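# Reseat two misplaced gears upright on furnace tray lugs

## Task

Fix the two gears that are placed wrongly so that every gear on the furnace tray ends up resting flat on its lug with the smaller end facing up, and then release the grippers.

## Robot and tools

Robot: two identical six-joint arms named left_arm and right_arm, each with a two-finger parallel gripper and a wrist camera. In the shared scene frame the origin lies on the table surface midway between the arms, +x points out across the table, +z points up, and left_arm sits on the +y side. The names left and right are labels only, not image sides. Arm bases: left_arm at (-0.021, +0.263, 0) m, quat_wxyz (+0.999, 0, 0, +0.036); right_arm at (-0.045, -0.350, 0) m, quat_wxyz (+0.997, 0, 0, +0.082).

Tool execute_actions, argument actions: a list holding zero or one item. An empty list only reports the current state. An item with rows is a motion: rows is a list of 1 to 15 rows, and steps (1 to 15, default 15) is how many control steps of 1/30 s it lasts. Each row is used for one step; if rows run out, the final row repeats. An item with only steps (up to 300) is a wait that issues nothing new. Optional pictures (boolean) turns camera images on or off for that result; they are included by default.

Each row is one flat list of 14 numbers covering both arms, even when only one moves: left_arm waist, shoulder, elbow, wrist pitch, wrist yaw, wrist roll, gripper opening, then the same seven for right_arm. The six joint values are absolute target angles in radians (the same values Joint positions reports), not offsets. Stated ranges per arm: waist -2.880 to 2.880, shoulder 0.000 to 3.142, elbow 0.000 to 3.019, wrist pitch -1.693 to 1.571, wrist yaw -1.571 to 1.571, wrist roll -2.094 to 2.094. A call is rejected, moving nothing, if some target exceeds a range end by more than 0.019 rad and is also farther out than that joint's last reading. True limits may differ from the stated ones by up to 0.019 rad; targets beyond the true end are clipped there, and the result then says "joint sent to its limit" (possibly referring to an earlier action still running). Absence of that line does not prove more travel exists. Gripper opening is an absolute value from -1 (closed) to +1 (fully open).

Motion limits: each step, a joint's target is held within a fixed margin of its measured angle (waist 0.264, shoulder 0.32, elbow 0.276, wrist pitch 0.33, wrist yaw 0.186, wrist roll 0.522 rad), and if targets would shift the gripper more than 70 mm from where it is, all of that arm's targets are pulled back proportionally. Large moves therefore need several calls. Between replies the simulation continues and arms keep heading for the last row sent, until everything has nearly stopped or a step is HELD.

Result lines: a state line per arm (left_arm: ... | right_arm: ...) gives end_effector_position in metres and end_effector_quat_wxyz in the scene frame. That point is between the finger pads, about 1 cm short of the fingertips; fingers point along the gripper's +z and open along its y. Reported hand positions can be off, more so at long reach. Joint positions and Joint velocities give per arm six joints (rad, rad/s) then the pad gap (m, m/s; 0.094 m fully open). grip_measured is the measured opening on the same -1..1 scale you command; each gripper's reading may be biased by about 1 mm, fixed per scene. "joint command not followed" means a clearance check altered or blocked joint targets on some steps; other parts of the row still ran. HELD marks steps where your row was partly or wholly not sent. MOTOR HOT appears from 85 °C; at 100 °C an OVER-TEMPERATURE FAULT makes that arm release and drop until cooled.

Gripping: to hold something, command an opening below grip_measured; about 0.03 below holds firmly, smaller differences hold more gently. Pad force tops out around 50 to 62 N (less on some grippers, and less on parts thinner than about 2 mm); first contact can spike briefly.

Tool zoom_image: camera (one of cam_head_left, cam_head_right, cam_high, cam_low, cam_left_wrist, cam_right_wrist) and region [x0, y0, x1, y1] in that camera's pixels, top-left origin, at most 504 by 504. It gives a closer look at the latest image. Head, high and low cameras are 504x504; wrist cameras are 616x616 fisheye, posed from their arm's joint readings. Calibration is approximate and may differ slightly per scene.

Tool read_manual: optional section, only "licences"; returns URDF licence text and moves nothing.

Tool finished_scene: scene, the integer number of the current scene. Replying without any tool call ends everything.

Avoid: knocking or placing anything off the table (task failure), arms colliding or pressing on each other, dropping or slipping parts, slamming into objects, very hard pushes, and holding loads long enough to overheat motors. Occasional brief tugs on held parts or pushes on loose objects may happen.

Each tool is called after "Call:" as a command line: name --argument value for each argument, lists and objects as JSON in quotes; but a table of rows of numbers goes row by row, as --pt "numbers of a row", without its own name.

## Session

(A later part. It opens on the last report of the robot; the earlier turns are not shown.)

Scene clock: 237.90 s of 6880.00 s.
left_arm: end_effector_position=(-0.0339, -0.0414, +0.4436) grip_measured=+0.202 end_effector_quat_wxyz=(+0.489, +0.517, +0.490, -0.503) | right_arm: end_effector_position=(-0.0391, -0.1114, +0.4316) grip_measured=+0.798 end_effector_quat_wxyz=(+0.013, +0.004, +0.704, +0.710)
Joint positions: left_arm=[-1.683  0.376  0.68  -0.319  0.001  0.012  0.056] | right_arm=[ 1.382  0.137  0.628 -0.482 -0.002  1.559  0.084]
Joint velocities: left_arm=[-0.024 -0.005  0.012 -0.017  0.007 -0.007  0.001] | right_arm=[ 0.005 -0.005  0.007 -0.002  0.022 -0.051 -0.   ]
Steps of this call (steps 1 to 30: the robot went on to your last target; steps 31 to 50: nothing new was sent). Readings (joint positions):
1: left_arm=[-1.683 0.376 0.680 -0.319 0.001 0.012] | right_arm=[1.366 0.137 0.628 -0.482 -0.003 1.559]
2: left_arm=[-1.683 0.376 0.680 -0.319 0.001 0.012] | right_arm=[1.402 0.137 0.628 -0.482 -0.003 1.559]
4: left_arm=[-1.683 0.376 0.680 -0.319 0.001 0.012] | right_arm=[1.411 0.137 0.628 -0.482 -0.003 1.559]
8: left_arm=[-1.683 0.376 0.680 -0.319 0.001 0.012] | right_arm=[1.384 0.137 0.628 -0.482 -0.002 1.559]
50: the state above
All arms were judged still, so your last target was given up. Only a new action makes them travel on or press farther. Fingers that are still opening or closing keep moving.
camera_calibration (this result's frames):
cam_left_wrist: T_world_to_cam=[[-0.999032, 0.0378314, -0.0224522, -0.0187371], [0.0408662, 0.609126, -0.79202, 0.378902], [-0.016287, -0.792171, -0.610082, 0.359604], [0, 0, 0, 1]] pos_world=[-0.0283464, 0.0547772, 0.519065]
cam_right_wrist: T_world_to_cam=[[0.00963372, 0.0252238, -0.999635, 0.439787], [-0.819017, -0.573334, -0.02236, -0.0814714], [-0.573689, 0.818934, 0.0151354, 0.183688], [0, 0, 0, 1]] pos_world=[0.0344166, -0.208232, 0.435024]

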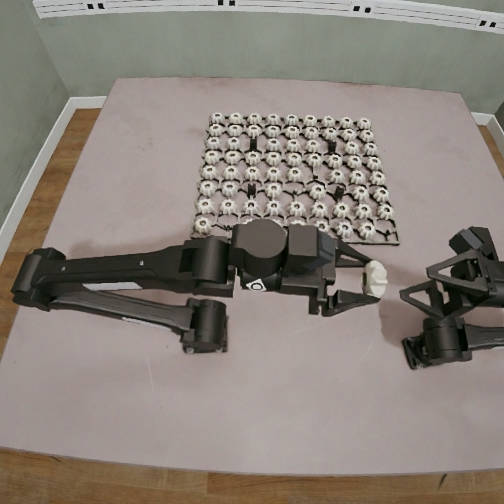

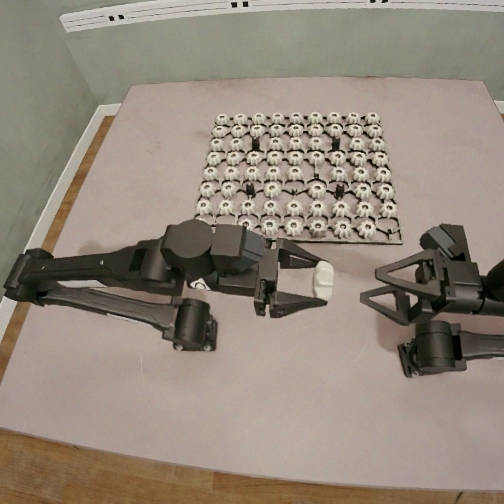

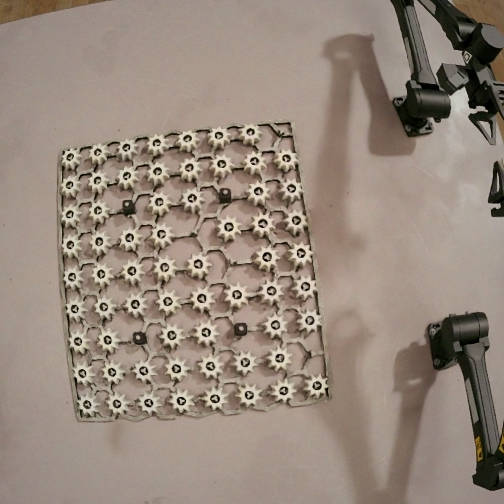

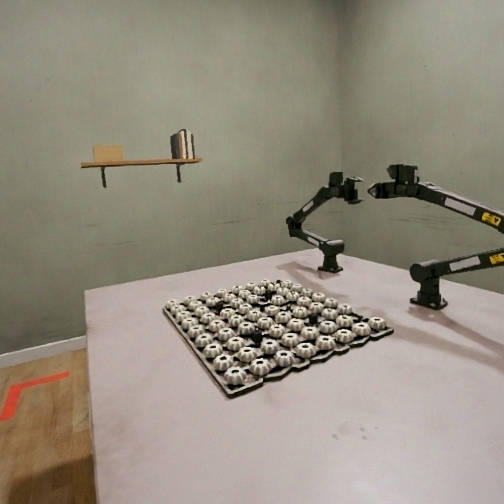

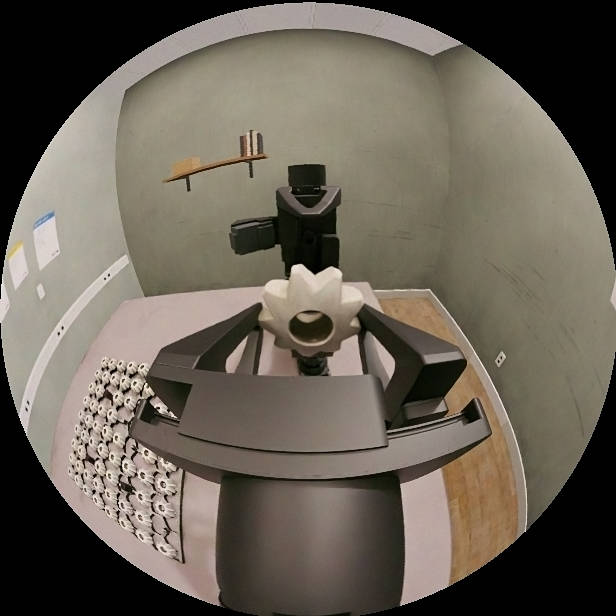

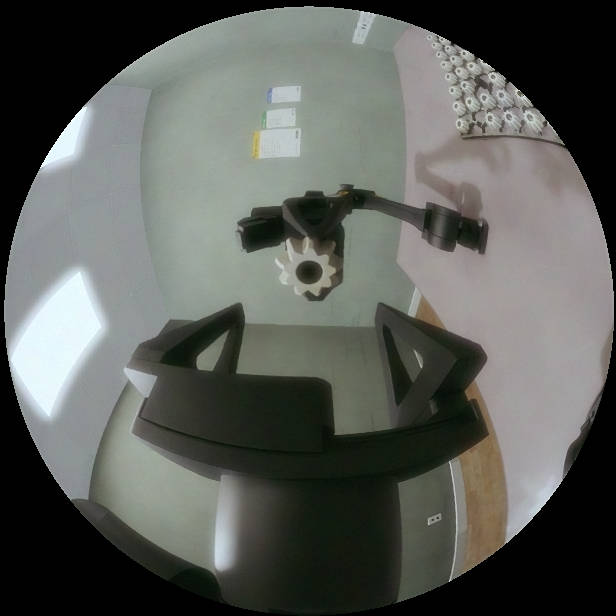

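Call:
execute_actions --actions '[{"rows":[[-1.68,0.36,0.70,-0.30,0,0,0.1,1.366,0.16,0.65,-0.45,0,1.571,0.8],[-1.68,0.36,0.70,-0.30,0,0,0.1,1.366,0.18,0.65,-0.43,0,1.571,0.8],[-1.68,0.36,0.70,-0.30,0,0,0.1,1.366,0.20,0.65,-0.41,0,1.571,0.8],[-1.68,0.36,0.70,-0.30,0,0,0.1,1.366,0.22,0.65,-0.39,0,1.571,0.8],[-1.68,0.36,0.70,-0.30,0,0,0.1,1.366,0.24,0.65,-0.37,0,1.571,0.8],[-1.68,0.36,0.70,-0.30,0,0,0.1,1.366,0.26,0.65,-0.35,0,1.571,0.8],[-1.68,0.36,0.70,-0.30,0,0,0.1,1.366,0.28,0.65,-0.33,0,1.571,0.8],[-1.68,0.36,0.70,-0.30,0,0,0.1,1.366,0.30,0.65,-0.31,0,1.571,0.8],[-1.68,0.36,0.70,-0.30,0,0,0.1,1.366,0.32,0.65,-0.29,0,1.571,0.8],[-1.68,0.36,0.70,-0.30,0,0,0.1,1.366,0.34,0.65,-0.27,0,1.571,0.8],[-1.68,0.36,0.70,-0.30,0,0,0.1,1.366,0.35,0.65,-0.245,0,1.571,0.8]]}]' --pictures false

Call:
execute_actions --actions '[{"steps":30}]'

Scene clock: 261.53 s of 6880.00 s.
left_arm: end_effector_position=(-0.0339, -0.0414, +0.4436) grip_measured=+0.202 end_effector_quat_wxyz=(+0.489, +0.517, +0.490, -0.503) | right_arm: end_effector_position=(-0.0345, -0.0419, +0.4236) grip_measured=+0.798 end_effector_quat_wxyz=(+0.015, +0.007, +0.713, +0.701)
Joint positions: left_arm=[-1.683  0.376  0.68  -0.319  0.001  0.012  0.056] | right_arm=[ 1.373  0.37   0.628 -0.276 -0.002  1.559  0.084]
Joint velocities: left_arm=[ 0.005  0.005 -0.012  0.012 -0.007 -0.051  0.001] | right_arm=[ 0.005  0.083  0.007  0.061  0.007 -0.125 -0.   ]
Steps of this call (steps 1 to 90: nothing new was sent; then 20.13 s passed at rest; steps 91 to 105: all 15 steps of this action). Readings (joint positions):
91: left_arm=[-1.683 0.376 0.680 -0.319 0.001 0.012] | right_arm=[1.381 0.138 0.628 -0.480 -0.002 1.559]
92: left_arm=[-1.683 0.376 0.680 -0.319 0.001 0.012] | right_arm=[1.379 0.141 0.628 -0.474 -0.002 1.559]
94: left_arm=[-1.683 0.376 0.680 -0.319 0.001 0.012] | right_arm=[1.375 0.159 0.628 -0.446 -0.002 1.559]
98: left_arm=[-1.683 0.376 0.680 -0.319 0.001 0.012] | right_arm=[1.373 0.240 0.628 -0.369 -0.002 1.559]
105: the state above

Scene clock: 262.53 s of 6880.00 s.
left_arm: end_effector_position=(-0.0339, -0.0414, +0.4436) grip_measured=+0.202 end_effector_quat_wxyz=(+0.489, +0.517, +0.490, -0.503) | right_arm: end_effector_position=(-0.0347, -0.0464, +0.4300) grip_measured=+0.798 end_effector_quat_wxyz=(+0.016, +0.007, +0.705, +0.709)
Joint positions: left_arm=[-1.683  0.376  0.68  -0.319  0.001  0.012  0.056] | right_arm=[ 1.373  0.354  0.628 -0.268 -0.002  1.559  0.084]
Joint velocities: left_arm=[-0.005 -0.015  0.002 -0.017 -0.022  0.037 -0.001] | right_arm=[-0.005  0.015  0.002  0.002  0.037 -0.022  0.001]
Steps of this call (steps 1 to 30: the robot went on to your last target). Readings (joint positions):
1: left_arm=[-1.683 0.376 0.680 -0.319 0.001 0.012] | right_arm=[1.373 0.370 0.628 -0.275 -0.002 1.559]
2: left_arm=[-1.683 0.376 0.680 -0.319 0.001 0.012] | right_arm=[1.373 0.368 0.628 -0.273 -0.002 1.559]
4: left_arm=[-1.683 0.376 0.680 -0.319 0.001 0.012] | right_arm=[1.373 0.363 0.628 -0.270 -0.002 1.559]
8: left_arm=[-1.683 0.376 0.680 -0.319 0.001 0.012] | right_arm=[1.373 0.355 0.628 -0.268 -0.002 1.559]
30: the state above
All arms were judged still, so your last target was given up. Only a new action makes them travel on or press farther. Fingers that are still opening or closing keep moving.
camera_calibration (this result's frames):
cam_left_wrist: T_world_to_cam=[[-0.999032, 0.0378314, -0.0224522, -0.0187371], [0.0408662, 0.609126, -0.79202, 0.378902], [-0.016287, -0.792171, -0.610082, 0.359604], [0, 0, 0, 1]] pos_world=[-0.0283464, 0.0547772, 0.519065]
cam_right_wrist: T_world_to_cam=[[0.00937749, 0.022098, -0.999712, 0.436431], [-0.82424, -0.565878, -0.0202399, -0.0413609], [-0.566162, 0.824193, 0.0129075, 0.134504], [0, 0, 0, 1]] pos_world=[0.0379672, -0.143907, 0.433732]

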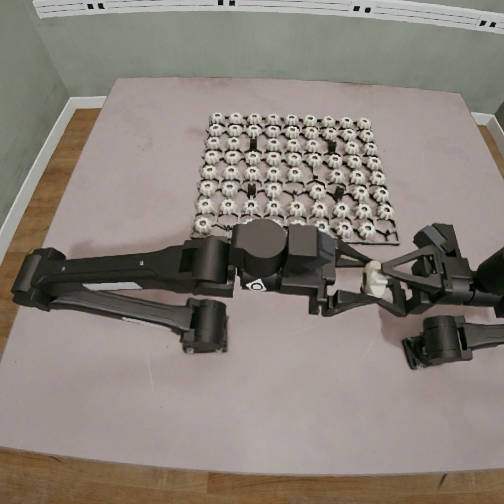

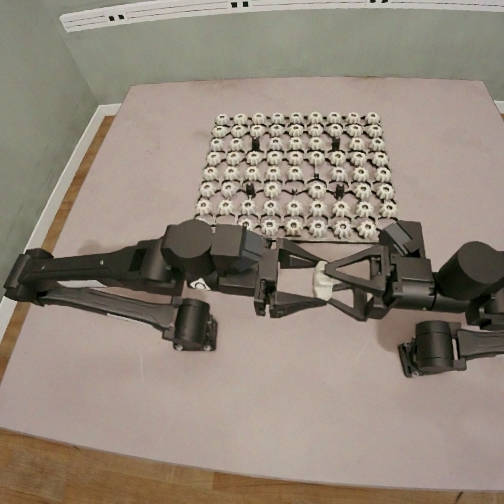

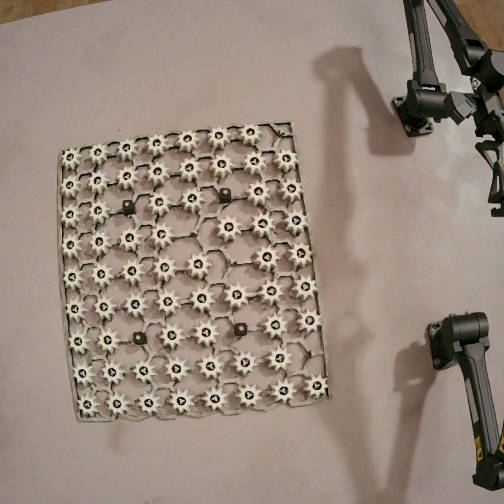

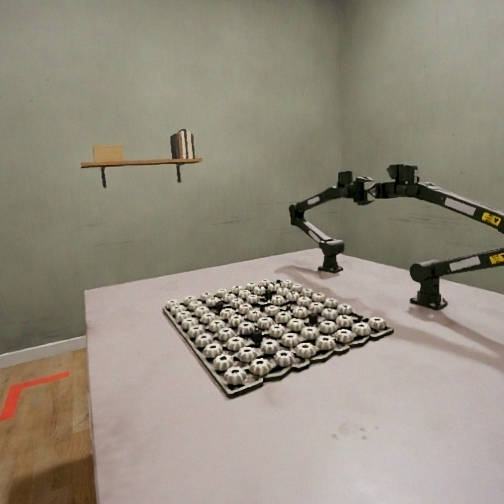

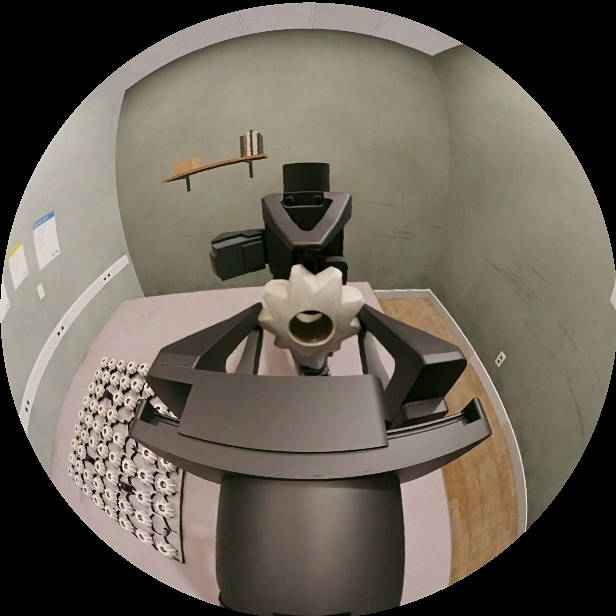

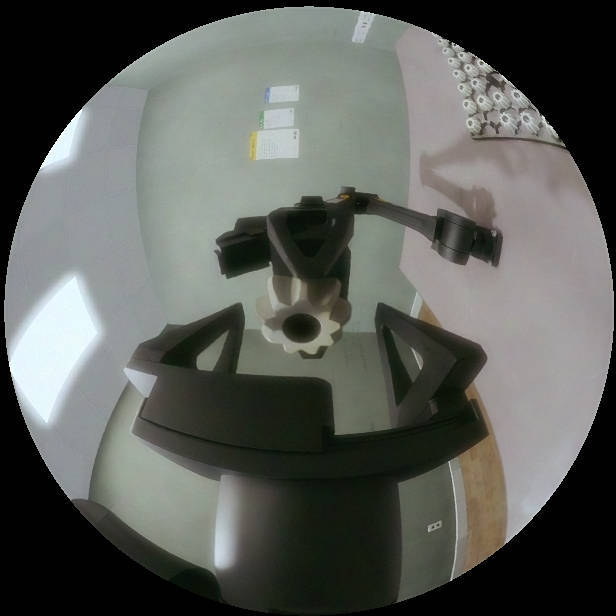

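Call:
execute_actions --actions '[{"rows":[[-1.68,0.36,0.70,-0.30,0,0,0.1,1.387,0.37,0.65,-0.22,0,1.571,0.8],[-1.68,0.36,0.70,-0.30,0,0,0.1,1.387,0.38,0.65,-0.21,0,1.571,0.8],[-1.68,0.36,0.70,-0.30,0,0,0.1,1.387,0.385,0.65,-0.197,0,1.571,0.8]]}]' --pictures false

Call:
execute_actions --actions '[{"steps":20}]'

Scene clock: 273.73 s of 6880.00 s.
left_arm: end_effector_position=(-0.0339, -0.0414, +0.4436) grip_measured=+0.202 end_effector_quat_wxyz=(+0.489, +0.517, +0.490, -0.503) | right_arm: end_effector_position=(-0.0365, -0.0386, +0.4342) grip_measured=+0.798 end_effector_quat_wxyz=(+0.013, +0.005, +0.697, +0.716)
Joint positions: left_arm=[-1.683  0.376  0.68  -0.319  0.001  0.012  0.056] | right_arm=[ 1.38   0.381  0.628 -0.22  -0.002  1.559  0.084]
Joint velocities: left_arm=[-0.015 -0.015 -0.012 -0.017  0.007 -0.022 -0.001] | right_arm=[ 0.005  0.005  0.007 -0.002  0.066  0.037 -0.   ]
Steps of this call (steps 1 to 90: nothing new was sent; then 7.70 s passed at rest; steps 91 to 105: all 15 steps of this action). Readings (joint positions):
91: left_arm=[-1.683 0.376 0.680 -0.319 0.001 0.012] | right_arm=[1.373 0.355 0.628 -0.263 -0.002 1.559]
92: left_arm=[-1.683 0.376 0.680 -0.319 0.001 0.012] | right_arm=[1.375 0.357 0.628 -0.255 -0.002 1.559]
94: left_arm=[-1.683 0.376 0.680 -0.319 0.001 0.012] | right_arm=[1.378 0.364 0.628 -0.232 -0.002 1.559]
98: left_arm=[-1.683 0.376 0.680 -0.319 0.001 0.012] | right_arm=[1.380 0.378 0.628 -0.221 -0.002 1.559]
105: the state above

Scene clock: 274.40 s of 6880.00 s.
left_arm: end_effector_position=(-0.0339, -0.0414, +0.4436) grip_measured=+0.202 end_effector_quat_wxyz=(+0.489, +0.517, +0.490, -0.503) | right_arm: end_effector_position=(-0.0365, -0.0386, +0.4342) grip_measured=+0.798 end_effector_quat_wxyz=(+0.013, +0.005, +0.697, +0.716)
Joint positions: left_arm=[-1.683  0.376  0.68  -0.319  0.001  0.012  0.056] | right_arm=[ 1.38   0.381  0.628 -0.22  -0.002  1.559  0.084]
Joint velocities: left_arm=[ 0.005 -0.015  0.017 -0.007 -0.022 -0.022 -0.001] | right_arm=[-0.015  0.015 -0.002 -0.017 -0.022 -0.066 -0.001]
Steps of this call (steps 1 to 15: the robot went on to your last target; steps 16 to 20: nothing new was sent). Readings (joint positions):
1: left_arm=[-1.683 0.376 0.680 -0.319 0.001 0.012] | right_arm=[1.380 0.381 0.628 -0.220 -0.002 1.559]
2: left_arm=[-1.683 0.376 0.680 -0.319 0.001 0.012] | right_arm=[1.380 0.381 0.628 -0.220 -0.002 1.559]
4: left_arm=[-1.683 0.376 0.680 -0.319 0.001 0.012] | right_arm=[1.380 0.381 0.628 -0.220 -0.002 1.559]
8: left_arm=[-1.683 0.376 0.680 -0.319 0.001 0.012] | right_arm=[1.380 0.381 0.628 -0.220 -0.002 1.559]
20: the state above
All arms were judged still, so your last target was given up. Only a new action makes them travel on or press farther. Fingers that are still opening or closing keep moving.
camera_calibration (this result's frames):
cam_left_wrist: T_world_to_cam=[[-0.999032, 0.0378314, -0.0224522, -0.0187371], [0.0408662, 0.609126, -0.79202, 0.378902], [-0.016287, -0.792171, -0.610082, 0.359604], [0, 0, 0, 1]] pos_world=[-0.0283464, 0.0547772, 0.519065]
cam_right_wrist: T_world_to_cam=[[0.00981767, 0.0435034, -0.999005, 0.441005], [-0.82032, -0.570957, -0.0329249, -0.032939], [-0.571821, 0.819827, 0.0300812, 0.119115], [0, 0, 0, 1]] pos_world=[0.0367621, -0.135645, 0.435898]

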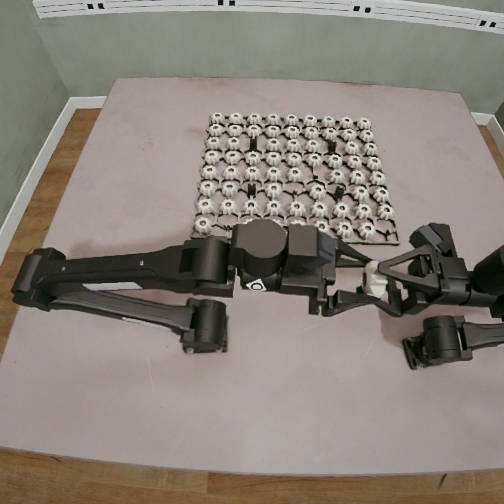

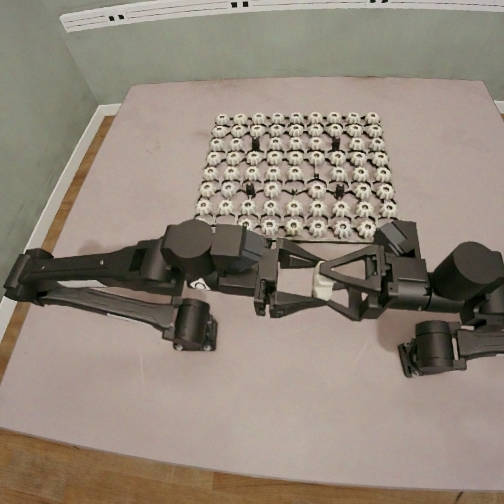

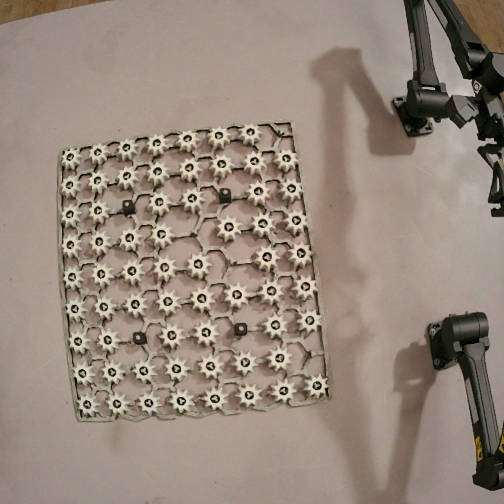

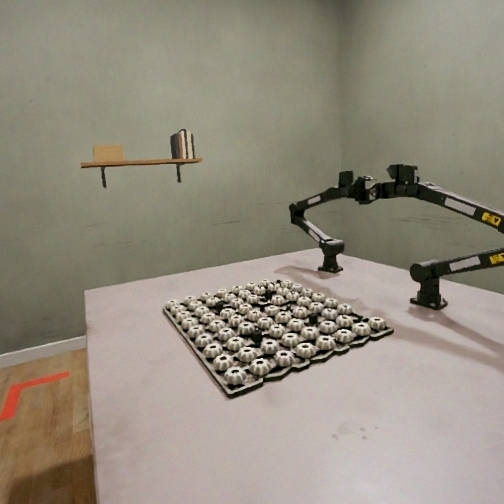

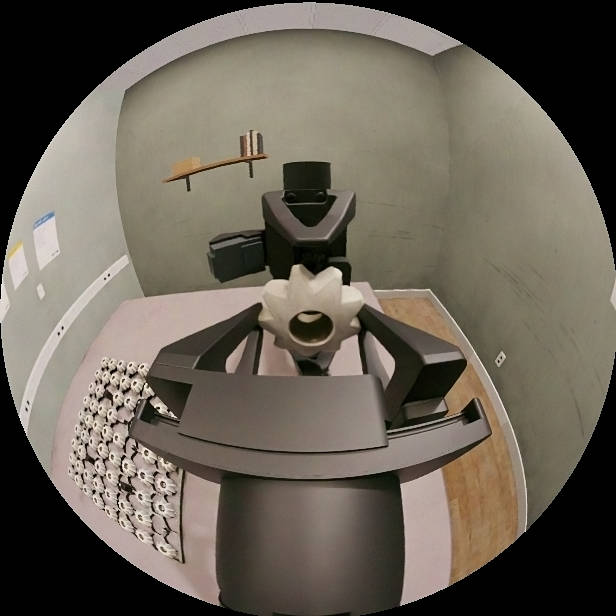

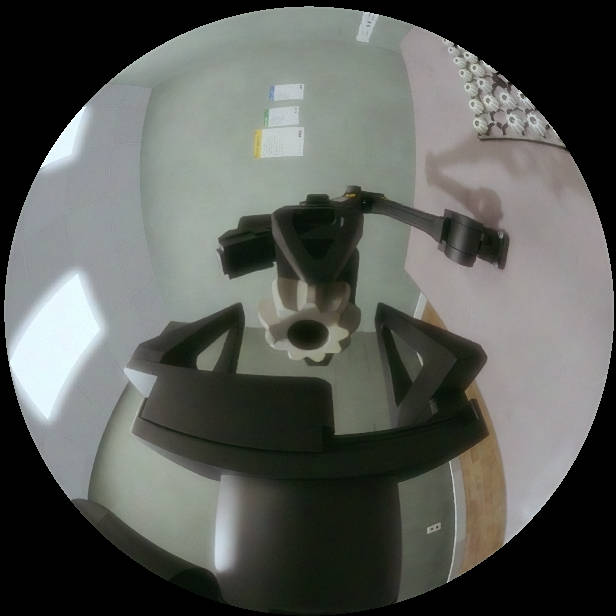

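Call:
execute_actions --actions '[{"rows":[[-1.68,0.36,0.70,-0.30,0,0,0.1,1.387,0.385,0.65,-0.197,0,1.571,0.1]]}]' --pictures false

Scene clock: 283.73 s of 6880.00 s.
left_arm: end_effector_position=(-0.0339, -0.0414, +0.4436) grip_measured=+0.202 end_effector_quat_wxyz=(+0.489, +0.516, +0.491, -0.504) | right_arm: end_effector_position=(-0.0365, -0.0384, +0.4342) grip_measured=+0.215 end_effector_quat_wxyz=(+0.013, +0.005, +0.697, +0.716)
Joint positions: left_arm=[-1.683  0.376  0.68  -0.319  0.001  0.011  0.056] | right_arm=[ 1.38   0.381  0.628 -0.22  -0.002  1.559  0.057]
Joint velocities: left_arm=[ 0.005  0.005  0.007 -0.012 -0.037  0.022  0.   ] | right_arm=[ 0.015 -0.005 -0.002 -0.007  0.007  0.007 -0.   ]
Steps of this call (steps 1 to 90: nothing new was sent; then 5.83 s passed at rest; steps 91 to 105: all 15 steps of this action). Readings (joint positions):
91: left_arm=[-1.683 0.376 0.680 -0.319 0.001 0.012] | right_arm=[1.380 0.381 0.628 -0.220 -0.002 1.559]
92: left_arm=[-1.683 0.376 0.680 -0.319 0.001 0.012] | right_arm=[1.380 0.381 0.628 -0.220 -0.002 1.559]
94: left_arm=[-1.683 0.376 0.680 -0.319 0.001 0.011] | right_arm=[1.380 0.381 0.628 -0.220 -0.002 1.559]
98: left_arm=[-1.683 0.376 0.680 -0.319 0.001 0.011] | right_arm=[1.380 0.381 0.628 -0.220 -0.002 1.559]
105: the state above

Call:
execute_actions --actions '[{"rows":[[-1.68,0.36,0.70,-0.30,0,0,0.9,1.387,0.385,0.65,-0.197,0,1.571,0.1]]}]' --pictures false

Call:
execute_actions --actions '[{"rows":[[-1.68,0.08,0.70,-0.58,0,0,0.9,1.387,0.385,0.65,-0.197,0,1.571,0.1]]}]' --pictures false

Call:
execute_actions --actions '[{"rows":[[-2.6,0.08,0.70,-0.58,0,0,0.9,0.446,0.385,0.65,-0.197,0,1.35,0.1]]}]' --pictures false

Call:
execute_actions --actions '[{"rows":[[-2.6,0.08,0.70,-0.58,0,0,0.9,0.446,1.98,1.91,-1.445,0,1.35,0.1]]}]' --pictures false

Call:
execute_actions --actions '[{"steps":100}]'

Scene clock: 298.83 s of 6880.00 s.
left_arm: end_effector_position=(-0.0338, -0.0394, +0.4461) grip_measured=+0.897 end_effector_quat_wxyz=(+0.491, +0.514, +0.488, -0.506) | right_arm: end_effector_position=(-0.0365, -0.0357, +0.4312) grip_measured=+0.215 end_effector_quat_wxyz=(+0.013, +0.005, +0.701, +0.713)
Joint positions: left_arm=[-1.683  0.369  0.68  -0.316  0.001  0.011  0.089] | right_arm=[ 1.38   0.39   0.627 -0.22  -0.002  1.559  0.057]
Joint velocities: left_arm=[-0.015 -0.034 -0.007 -0.007  0.022  0.037  0.   ] | right_arm=[-0.015 -0.005 -0.002  0.002  0.022 -0.022  0.001]
Steps of this call (steps 1 to 15: the robot went on to your last target; steps 16 to 90: nothing new was sent; then 11.60 s passed at rest; steps 91 to 105: all 15 steps of this action). Readings (joint positions):
91: left_arm=[-1.683 0.376 0.680 -0.319 0.001 0.011] | right_arm=[1.380 0.381 0.628 -0.220 -0.002 1.559]
92: left_arm=[-1.683 0.376 0.680 -0.319 0.001 0.011] | right_arm=[1.380 0.381 0.628 -0.220 -0.002 1.559]
94: left_arm=[-1.683 0.372 0.680 -0.317 0.001 0.011] | right_arm=[1.380 0.384 0.627 -0.220 -0.002 1.559]
98: left_arm=[-1.683 0.370 0.680 -0.316 0.001 0.011] | right_arm=[1.380 0.390 0.627 -0.220 -0.002 1.559]
105: the state above

Scene clock: 299.33 s of 6880.00 s.
left_arm: end_effector_position=(-0.0301, +0.0562, +0.4510) grip_measured=+0.897 end_effector_quat_wxyz=(+0.502, +0.503, +0.478, -0.517) | right_arm: end_effector_position=(-0.0365, -0.0357, +0.4312) grip_measured=+0.215 end_effector_quat_wxyz=(+0.013, +0.005, +0.701, +0.713)
Joint positions: left_arm=[-1.683  0.065  0.675 -0.572  0.001  0.011  0.089] | right_arm=[ 1.38   0.39   0.627 -0.22  -0.002  1.559  0.057]
Joint velocities: left_arm=[ 0.005  0.23  -0.007 -0.037 -0.051 -0.022 -0.   ] | right_arm=[ 0.005 -0.015 -0.012  0.012 -0.022 -0.022 -0.   ]
Steps of this call (steps 1 to 15: all 15 steps of this action). Readings (joint positions):
1: left_arm=[-1.683 0.357 0.680 -0.347 0.001 0.011] | right_arm=[1.380 0.390 0.627 -0.220 -0.002 1.559]
2: left_arm=[-1.683 0.326 0.679 -0.408 0.001 0.011] | right_arm=[1.380 0.390 0.627 -0.220 -0.002 1.559]
4: left_arm=[-1.683 0.227 0.674 -0.507 0.001 0.011] | right_arm=[1.380 0.390 0.627 -0.220 -0.002 1.559]
8: left_arm=[-1.683 0.048 0.675 -0.560 0.001 0.011] | right_arm=[1.380 0.390 0.627 -0.220 -0.002 1.559]
15: the state above

Scene clock: 299.83 s of 6880.00 s.
left_arm: end_effector_position=(-0.1980, +0.1467, +0.4478) grip_measured=+0.898 end_effector_quat_wxyz=(+0.210, +0.671, +0.198, -0.684) | right_arm: end_effector_position=(+0.2221, -0.1804, +0.4290) grip_measured=+0.215 end_effector_quat_wxyz=(+0.403, +0.276, +0.647, +0.585)
Joint positions: left_arm=[-2.628  0.078  0.675 -0.574  0.002  0.011  0.089] | right_arm=[ 0.409  0.397  0.627 -0.22   0.009  1.371  0.057]
Joint velocities: left_arm=[ 0.249  0.005  0.002  0.007  0.037 -0.066 -0.001] | right_arm=[ 0.259 -0.005 -0.012  0.002 -0.095 -0.081  0.   ]
Steps of this call (steps 1 to 15: all 15 steps of this action). Readings (joint positions):
1: left_arm=[-1.703 0.071 0.675 -0.572 -0.003 0.011] | right_arm=[1.359 0.390 0.627 -0.220 -0.014 1.531]
2: left_arm=[-1.767 0.076 0.675 -0.573 -0.004 0.011] | right_arm=[1.300 0.390 0.627 -0.220 -0.021 1.497]
4: left_arm=[-1.943 0.078 0.675 -0.574 -0.003 0.011] | right_arm=[1.128 0.392 0.627 -0.220 -0.010 1.449]
8: left_arm=[-2.330 0.078 0.675 -0.574 -0.001 0.011] | right_arm=[0.741 0.396 0.627 -0.220 -0.001 1.398]
15: the state above

Scene clock: 300.33 s of 6880.00 s.
left_arm: end_effector_position=(-0.1953, +0.1427, +0.4478) grip_measured=+0.898 end_effector_quat_wxyz=(+0.218, +0.668, +0.206, -0.681) | right_arm: end_effector_position=(+0.4041, -0.0404, +0.2463) grip_measured=+0.216 end_effector_quat_wxyz=(+0.044, +0.370, +0.926, +0.065)
Joint positions: left_arm=[-2.605  0.078  0.675 -0.574  0.002  0.011  0.089] | right_arm=[ 0.442  1.666  1.635 -1.382  0.002  1.364  0.057]
Joint velocities: left_arm=[-0.005 -0.005  0.002  0.002 -0.007 -0.066 -0.   ] | right_arm=[ 0.024  2.31   1.321 -0.305  0.037  0.051 -0.   ]
Steps of this call (steps 1 to 15: all 15 steps of this action). Readings (joint positions):
1: left_arm=[-2.620 0.078 0.675 -0.574 0.002 0.011] | right_arm=[0.418 0.415 0.648 -0.275 0.006 1.370]
2: left_arm=[-2.613 0.078 0.675 -0.574 0.002 0.011] | right_arm=[0.428 0.459 0.700 -0.384 0.005 1.370]
4: left_arm=[-2.606 0.078 0.675 -0.574 0.002 0.011] | right_arm=[0.439 0.615 0.839 -0.595 0.002 1.368]
8: left_arm=[-2.605 0.078 0.675 -0.574 0.002 0.011] | right_arm=[0.442 1.015 1.170 -1.015 0.002 1.365]
15: the state above

Scene clock: 303.67 s of 6880.00 s.
left_arm: end_effector_position=(-0.1953, +0.1427, +0.4478) grip_measured=+0.898 end_effector_quat_wxyz=(+0.218, +0.668, +0.206, -0.681) | right_arm: end_effector_position=(+0.4608, -0.0012, +0.1373) grip_measured=+0.216 end_effector_quat_wxyz=(-0.006, +0.369, +0.929, -0.011)
Joint positions: left_arm=[-2.605  0.078  0.675 -0.574  0.002  0.011  0.089] | right_arm=[ 0.442  2.009  1.847 -1.434  0.002  1.361  0.057]
Joint velocities: left_arm=[-0.005  0.005 -0.002 -0.007  0.022  0.007 -0.   ] | right_arm=[-0.005  0.005  0.007  0.002 -0.037  0.051 -0.   ]
Steps of this call (steps 1 to 45: the robot went on to your last target; steps 46 to 90: nothing new was sent; then 0.33 s passed at rest). Readings (joint positions):
1: left_arm=[-2.605 0.078 0.675 -0.574 0.002 0.011] | right_arm=[0.442 1.743 1.680 -1.390 0.002 1.364]
2: left_arm=[-2.605 0.078 0.675 -0.574 0.002 0.011] | right_arm=[0.442 1.819 1.727 -1.399 0.002 1.364]
4: left_arm=[-2.605 0.078 0.675 -0.574 0.002 0.011] | right_arm=[0.442 1.960 1.815 -1.412 0.002 1.363]
8: left_arm=[-2.605 0.078 0.675 -0.574 0.002 0.011] | right_arm=[0.442 2.106 1.841 -1.423 0.002 1.361]
90: the state above
All arms were judged still, so your last target was given up. Only a new action makes them travel on or press farther. Fingers that are still opening or closing keep moving.
camera_calibration (this result's frames):
cam_left_wrist: T_world_to_cam=[[-0.573523, 0.818923, -0.0208782, -0.215868], [0.485246, 0.319082, -0.814078, 0.414756], [-0.660006, -0.477024, -0.58038, 0.321447], [0, 0, 0, 1]] pos_world=[-0.112907, 0.197776, 0.519699]
cam_right_wrist: T_world_to_cam=[[-0.688283, -0.725397, 0.00805061, 0.320395], [-0.579565, 0.556519, 0.595308, 0.190744], [-0.436315, 0.405075, -0.803457, 0.433254], [0, 0, 0, 1]] pos_world=[0.520107, -0.0492394, 0.23197]

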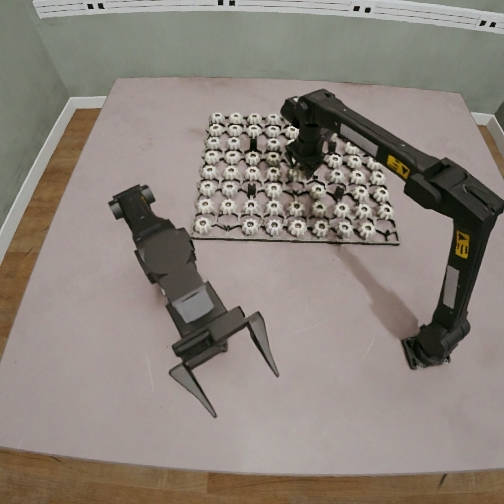

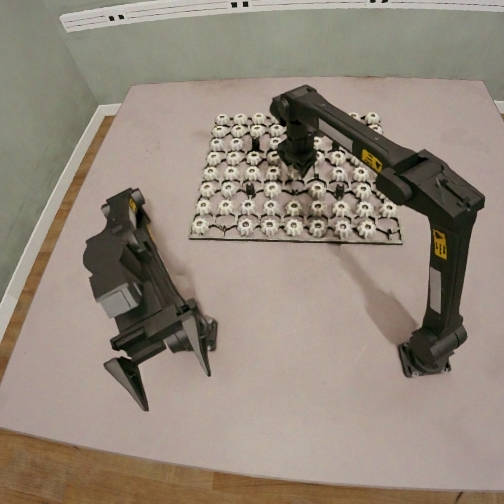

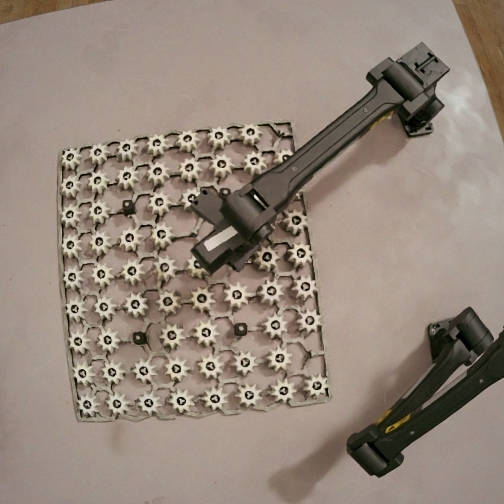

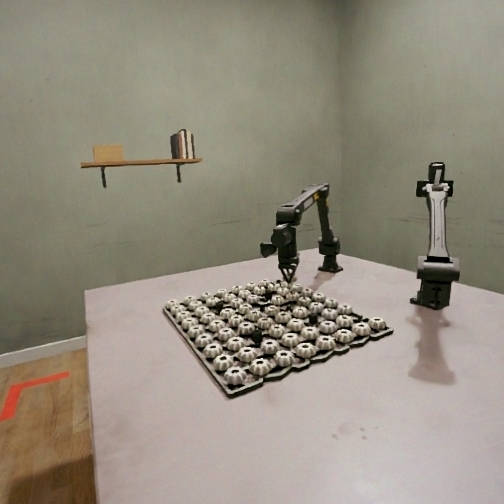

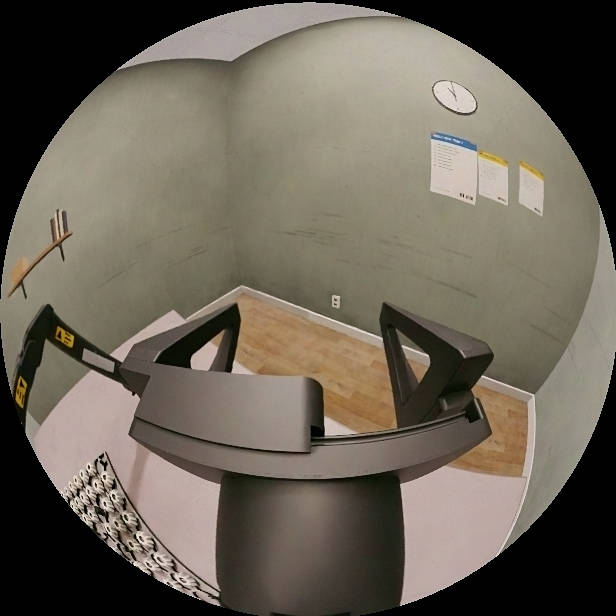

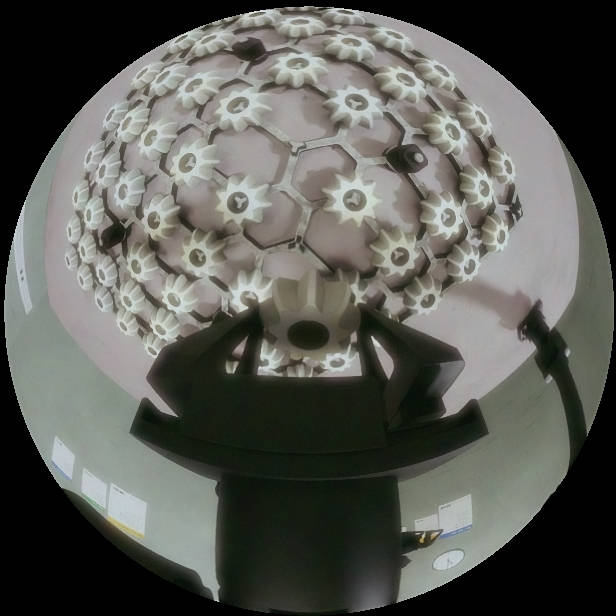

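Call:
execute_actions --actions '[{"rows":[[-2.6,0.08,0.70,-0.58,0,0,0.9,0.432,2.0,1.84,-1.414,0,1.35,0.1],[-2.6,0.08,0.70,-0.58,0,0,0.9,0.432,2.006,1.831,-1.393,0,1.35,0.1],[-2.6,0.08,0.70,-0.58,0,0,0.9,0.432,2.012,1.823,-1.373,0,1.35,0.1],[-2.6,0.08,0.70,-0.58,0,0,0.9,0.432,2.018,1.814,-1.352,0,1.35,0.1],[-2.6,0.08,0.70,-0.58,0,0,0.9,0.432,2.024,1.805,-1.332,0,1.35,0.1],[-2.6,0.08,0.70,-0.58,0,0,0.9,0.432,2.03,1.797,-1.312,0,1.35,0.1],[-2.6,0.08,0.70,-0.58,0,0,0.9,0.432,2.036,1.788,-1.291,0,1.35,0.1],[-2.6,0.08,0.70,-0.58,0,0,0.9,0.432,2.042,1.779,-1.271,0,1.35,0.1],[-2.6,0.08,0.70,-0.58,0,0,0.9,0.432,2.048,1.771,-1.25,0,1.35,0.1],[-2.6,0.08,0.70,-0.58,0,0,0.9,0.432,2.055,1.762,-1.23,0,1.35,0.1]]}]' --pictures false

Call:
execute_actions --actions '[{"steps":40}]'

Scene clock: 326.33 s of 6880.00 s.
left_arm: end_effector_position=(-0.1953, +0.1427, +0.4478) grip_measured=+0.898 end_effector_quat_wxyz=(+0.218, +0.668, +0.206, -0.681) | right_arm: end_effector_position=(+0.4690, +0.0028, +0.0535) grip_measured=+0.216 end_effector_quat_wxyz=(-0.003, +0.370, +0.929, -0.006)
Joint positions: left_arm=[-2.605  0.078  0.675 -0.574  0.002  0.011  0.089] | right_arm=[ 0.439  2.085  1.745 -1.245  0.002  1.361  0.057]
Joint velocities: left_arm=[-0.005 -0.015  0.017  0.002 -0.007 -0.081 -0.   ] | right_arm=[-0.005  0.181 -0.095  0.027  0.022  0.051  0.001]
Steps of this call (steps 1 to 90: nothing new was sent; then 19.17 s passed at rest; steps 91 to 105: all 15 steps of this action). Readings (joint positions):
91: left_arm=[-2.605 0.078 0.675 -0.574 0.002 0.011] | right_arm=[0.442 2.009 1.845 -1.432 0.002 1.361]
92: left_arm=[-2.605 0.078 0.675 -0.574 0.002 0.011] | right_arm=[0.442 2.009 1.840 -1.426 0.002 1.361]
94: left_arm=[-2.605 0.078 0.675 -0.574 0.002 0.011] | right_arm=[0.441 2.010 1.824 -1.399 0.002 1.361]
98: left_arm=[-2.605 0.078 0.675 -0.574 0.002 0.011] | right_arm=[0.440 2.026 1.787 -1.325 0.002 1.361]
105: the state above

Scene clock: 327.67 s of 6880.00 s.
left_arm: end_effector_position=(-0.1953, +0.1427, +0.4478) grip_measured=+0.898 end_effector_quat_wxyz=(+0.218, +0.668, +0.206, -0.681) | right_arm: end_effector_position=(+0.4686, +0.0013, +0.0482) grip_measured=+0.216 end_effector_quat_wxyz=(-0.005, +0.371, +0.929, -0.010)
Joint positions: left_arm=[-2.605  0.078  0.675 -0.574  0.002  0.011  0.089] | right_arm=[ 0.438  2.092  1.742 -1.242  0.002  1.361  0.057]
Joint velocities: left_arm=[-0.024 -0.015  0.017 -0.017  0.081 -0.022 -0.   ] | right_arm=[ 0.005 -0.015  0.012  0.007 -0.007  0.022  0.001]
Steps of this call (steps 1 to 15: the robot went on to your last target; steps 16 to 40: nothing new was sent). Readings (joint positions):
1: left_arm=[-2.605 0.078 0.675 -0.574 0.002 0.011] | right_arm=[0.439 2.090 1.742 -1.245 0.002 1.361]
2: left_arm=[-2.605 0.078 0.675 -0.574 0.002 0.011] | right_arm=[0.439 2.093 1.742 -1.244 0.003 1.361]
4: left_arm=[-2.605 0.078 0.675 -0.574 0.002 0.011] | right_arm=[0.438 2.092 1.742 -1.242 0.002 1.361]
8: left_arm=[-2.605 0.078 0.675 -0.574 0.002 0.011] | right_arm=[0.438 2.092 1.742 -1.242 0.002 1.361]
40: the state above
All arms were judged still, so your last target was given up. Only a new action makes them travel on or press farther. Fingers that are still opening or closing keep moving.
camera_calibration (this result's frames):
cam_left_wrist: T_world_to_cam=[[-0.573523, 0.818923, -0.0208782, -0.215868], [0.485246, 0.319082, -0.814078, 0.414756], [-0.660006, -0.477024, -0.58038, 0.321447], [0, 0, 0, 1]] pos_world=[-0.112907, 0.197776, 0.519699]
cam_right_wrist: T_world_to_cam=[[-0.691057, -0.722782, 0.00514203, 0.329733], [-0.579068, 0.557881, 0.594516, 0.246764], [-0.432574, 0.407867, -0.804067, 0.362373], [0, 0, 0, 1]] pos_world=[0.527511, -0.0471398, 0.142972]

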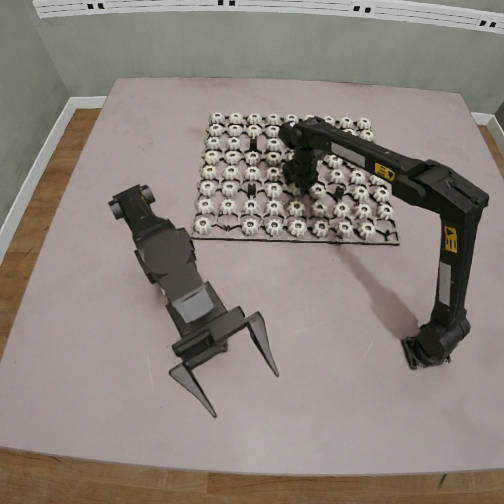

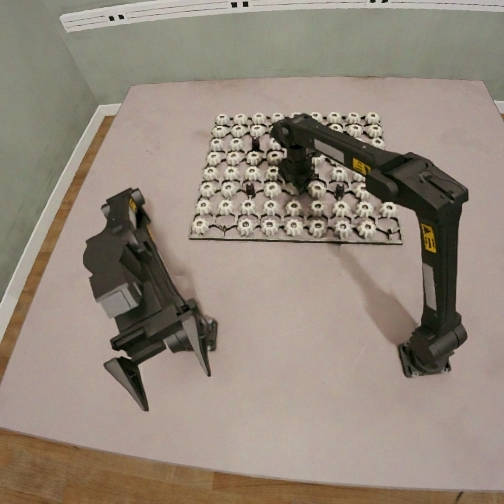

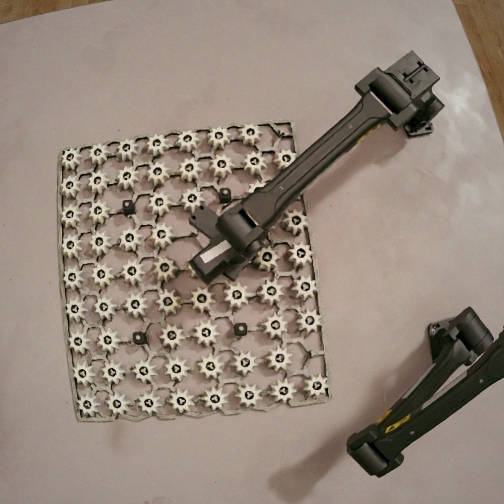

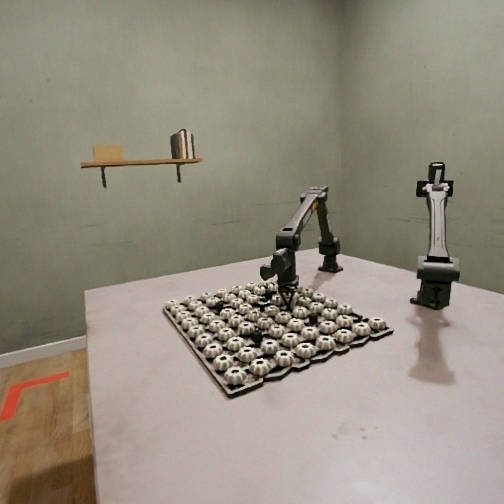

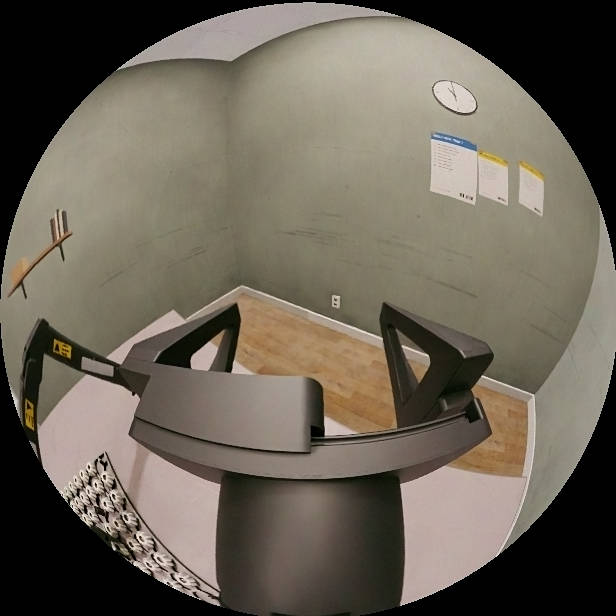

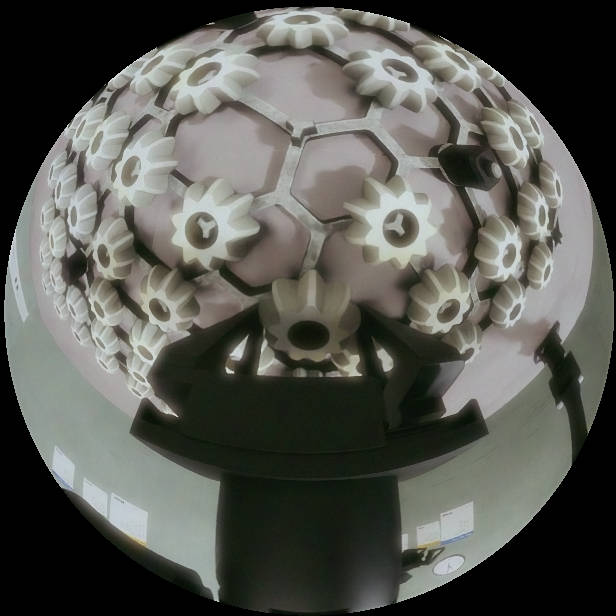

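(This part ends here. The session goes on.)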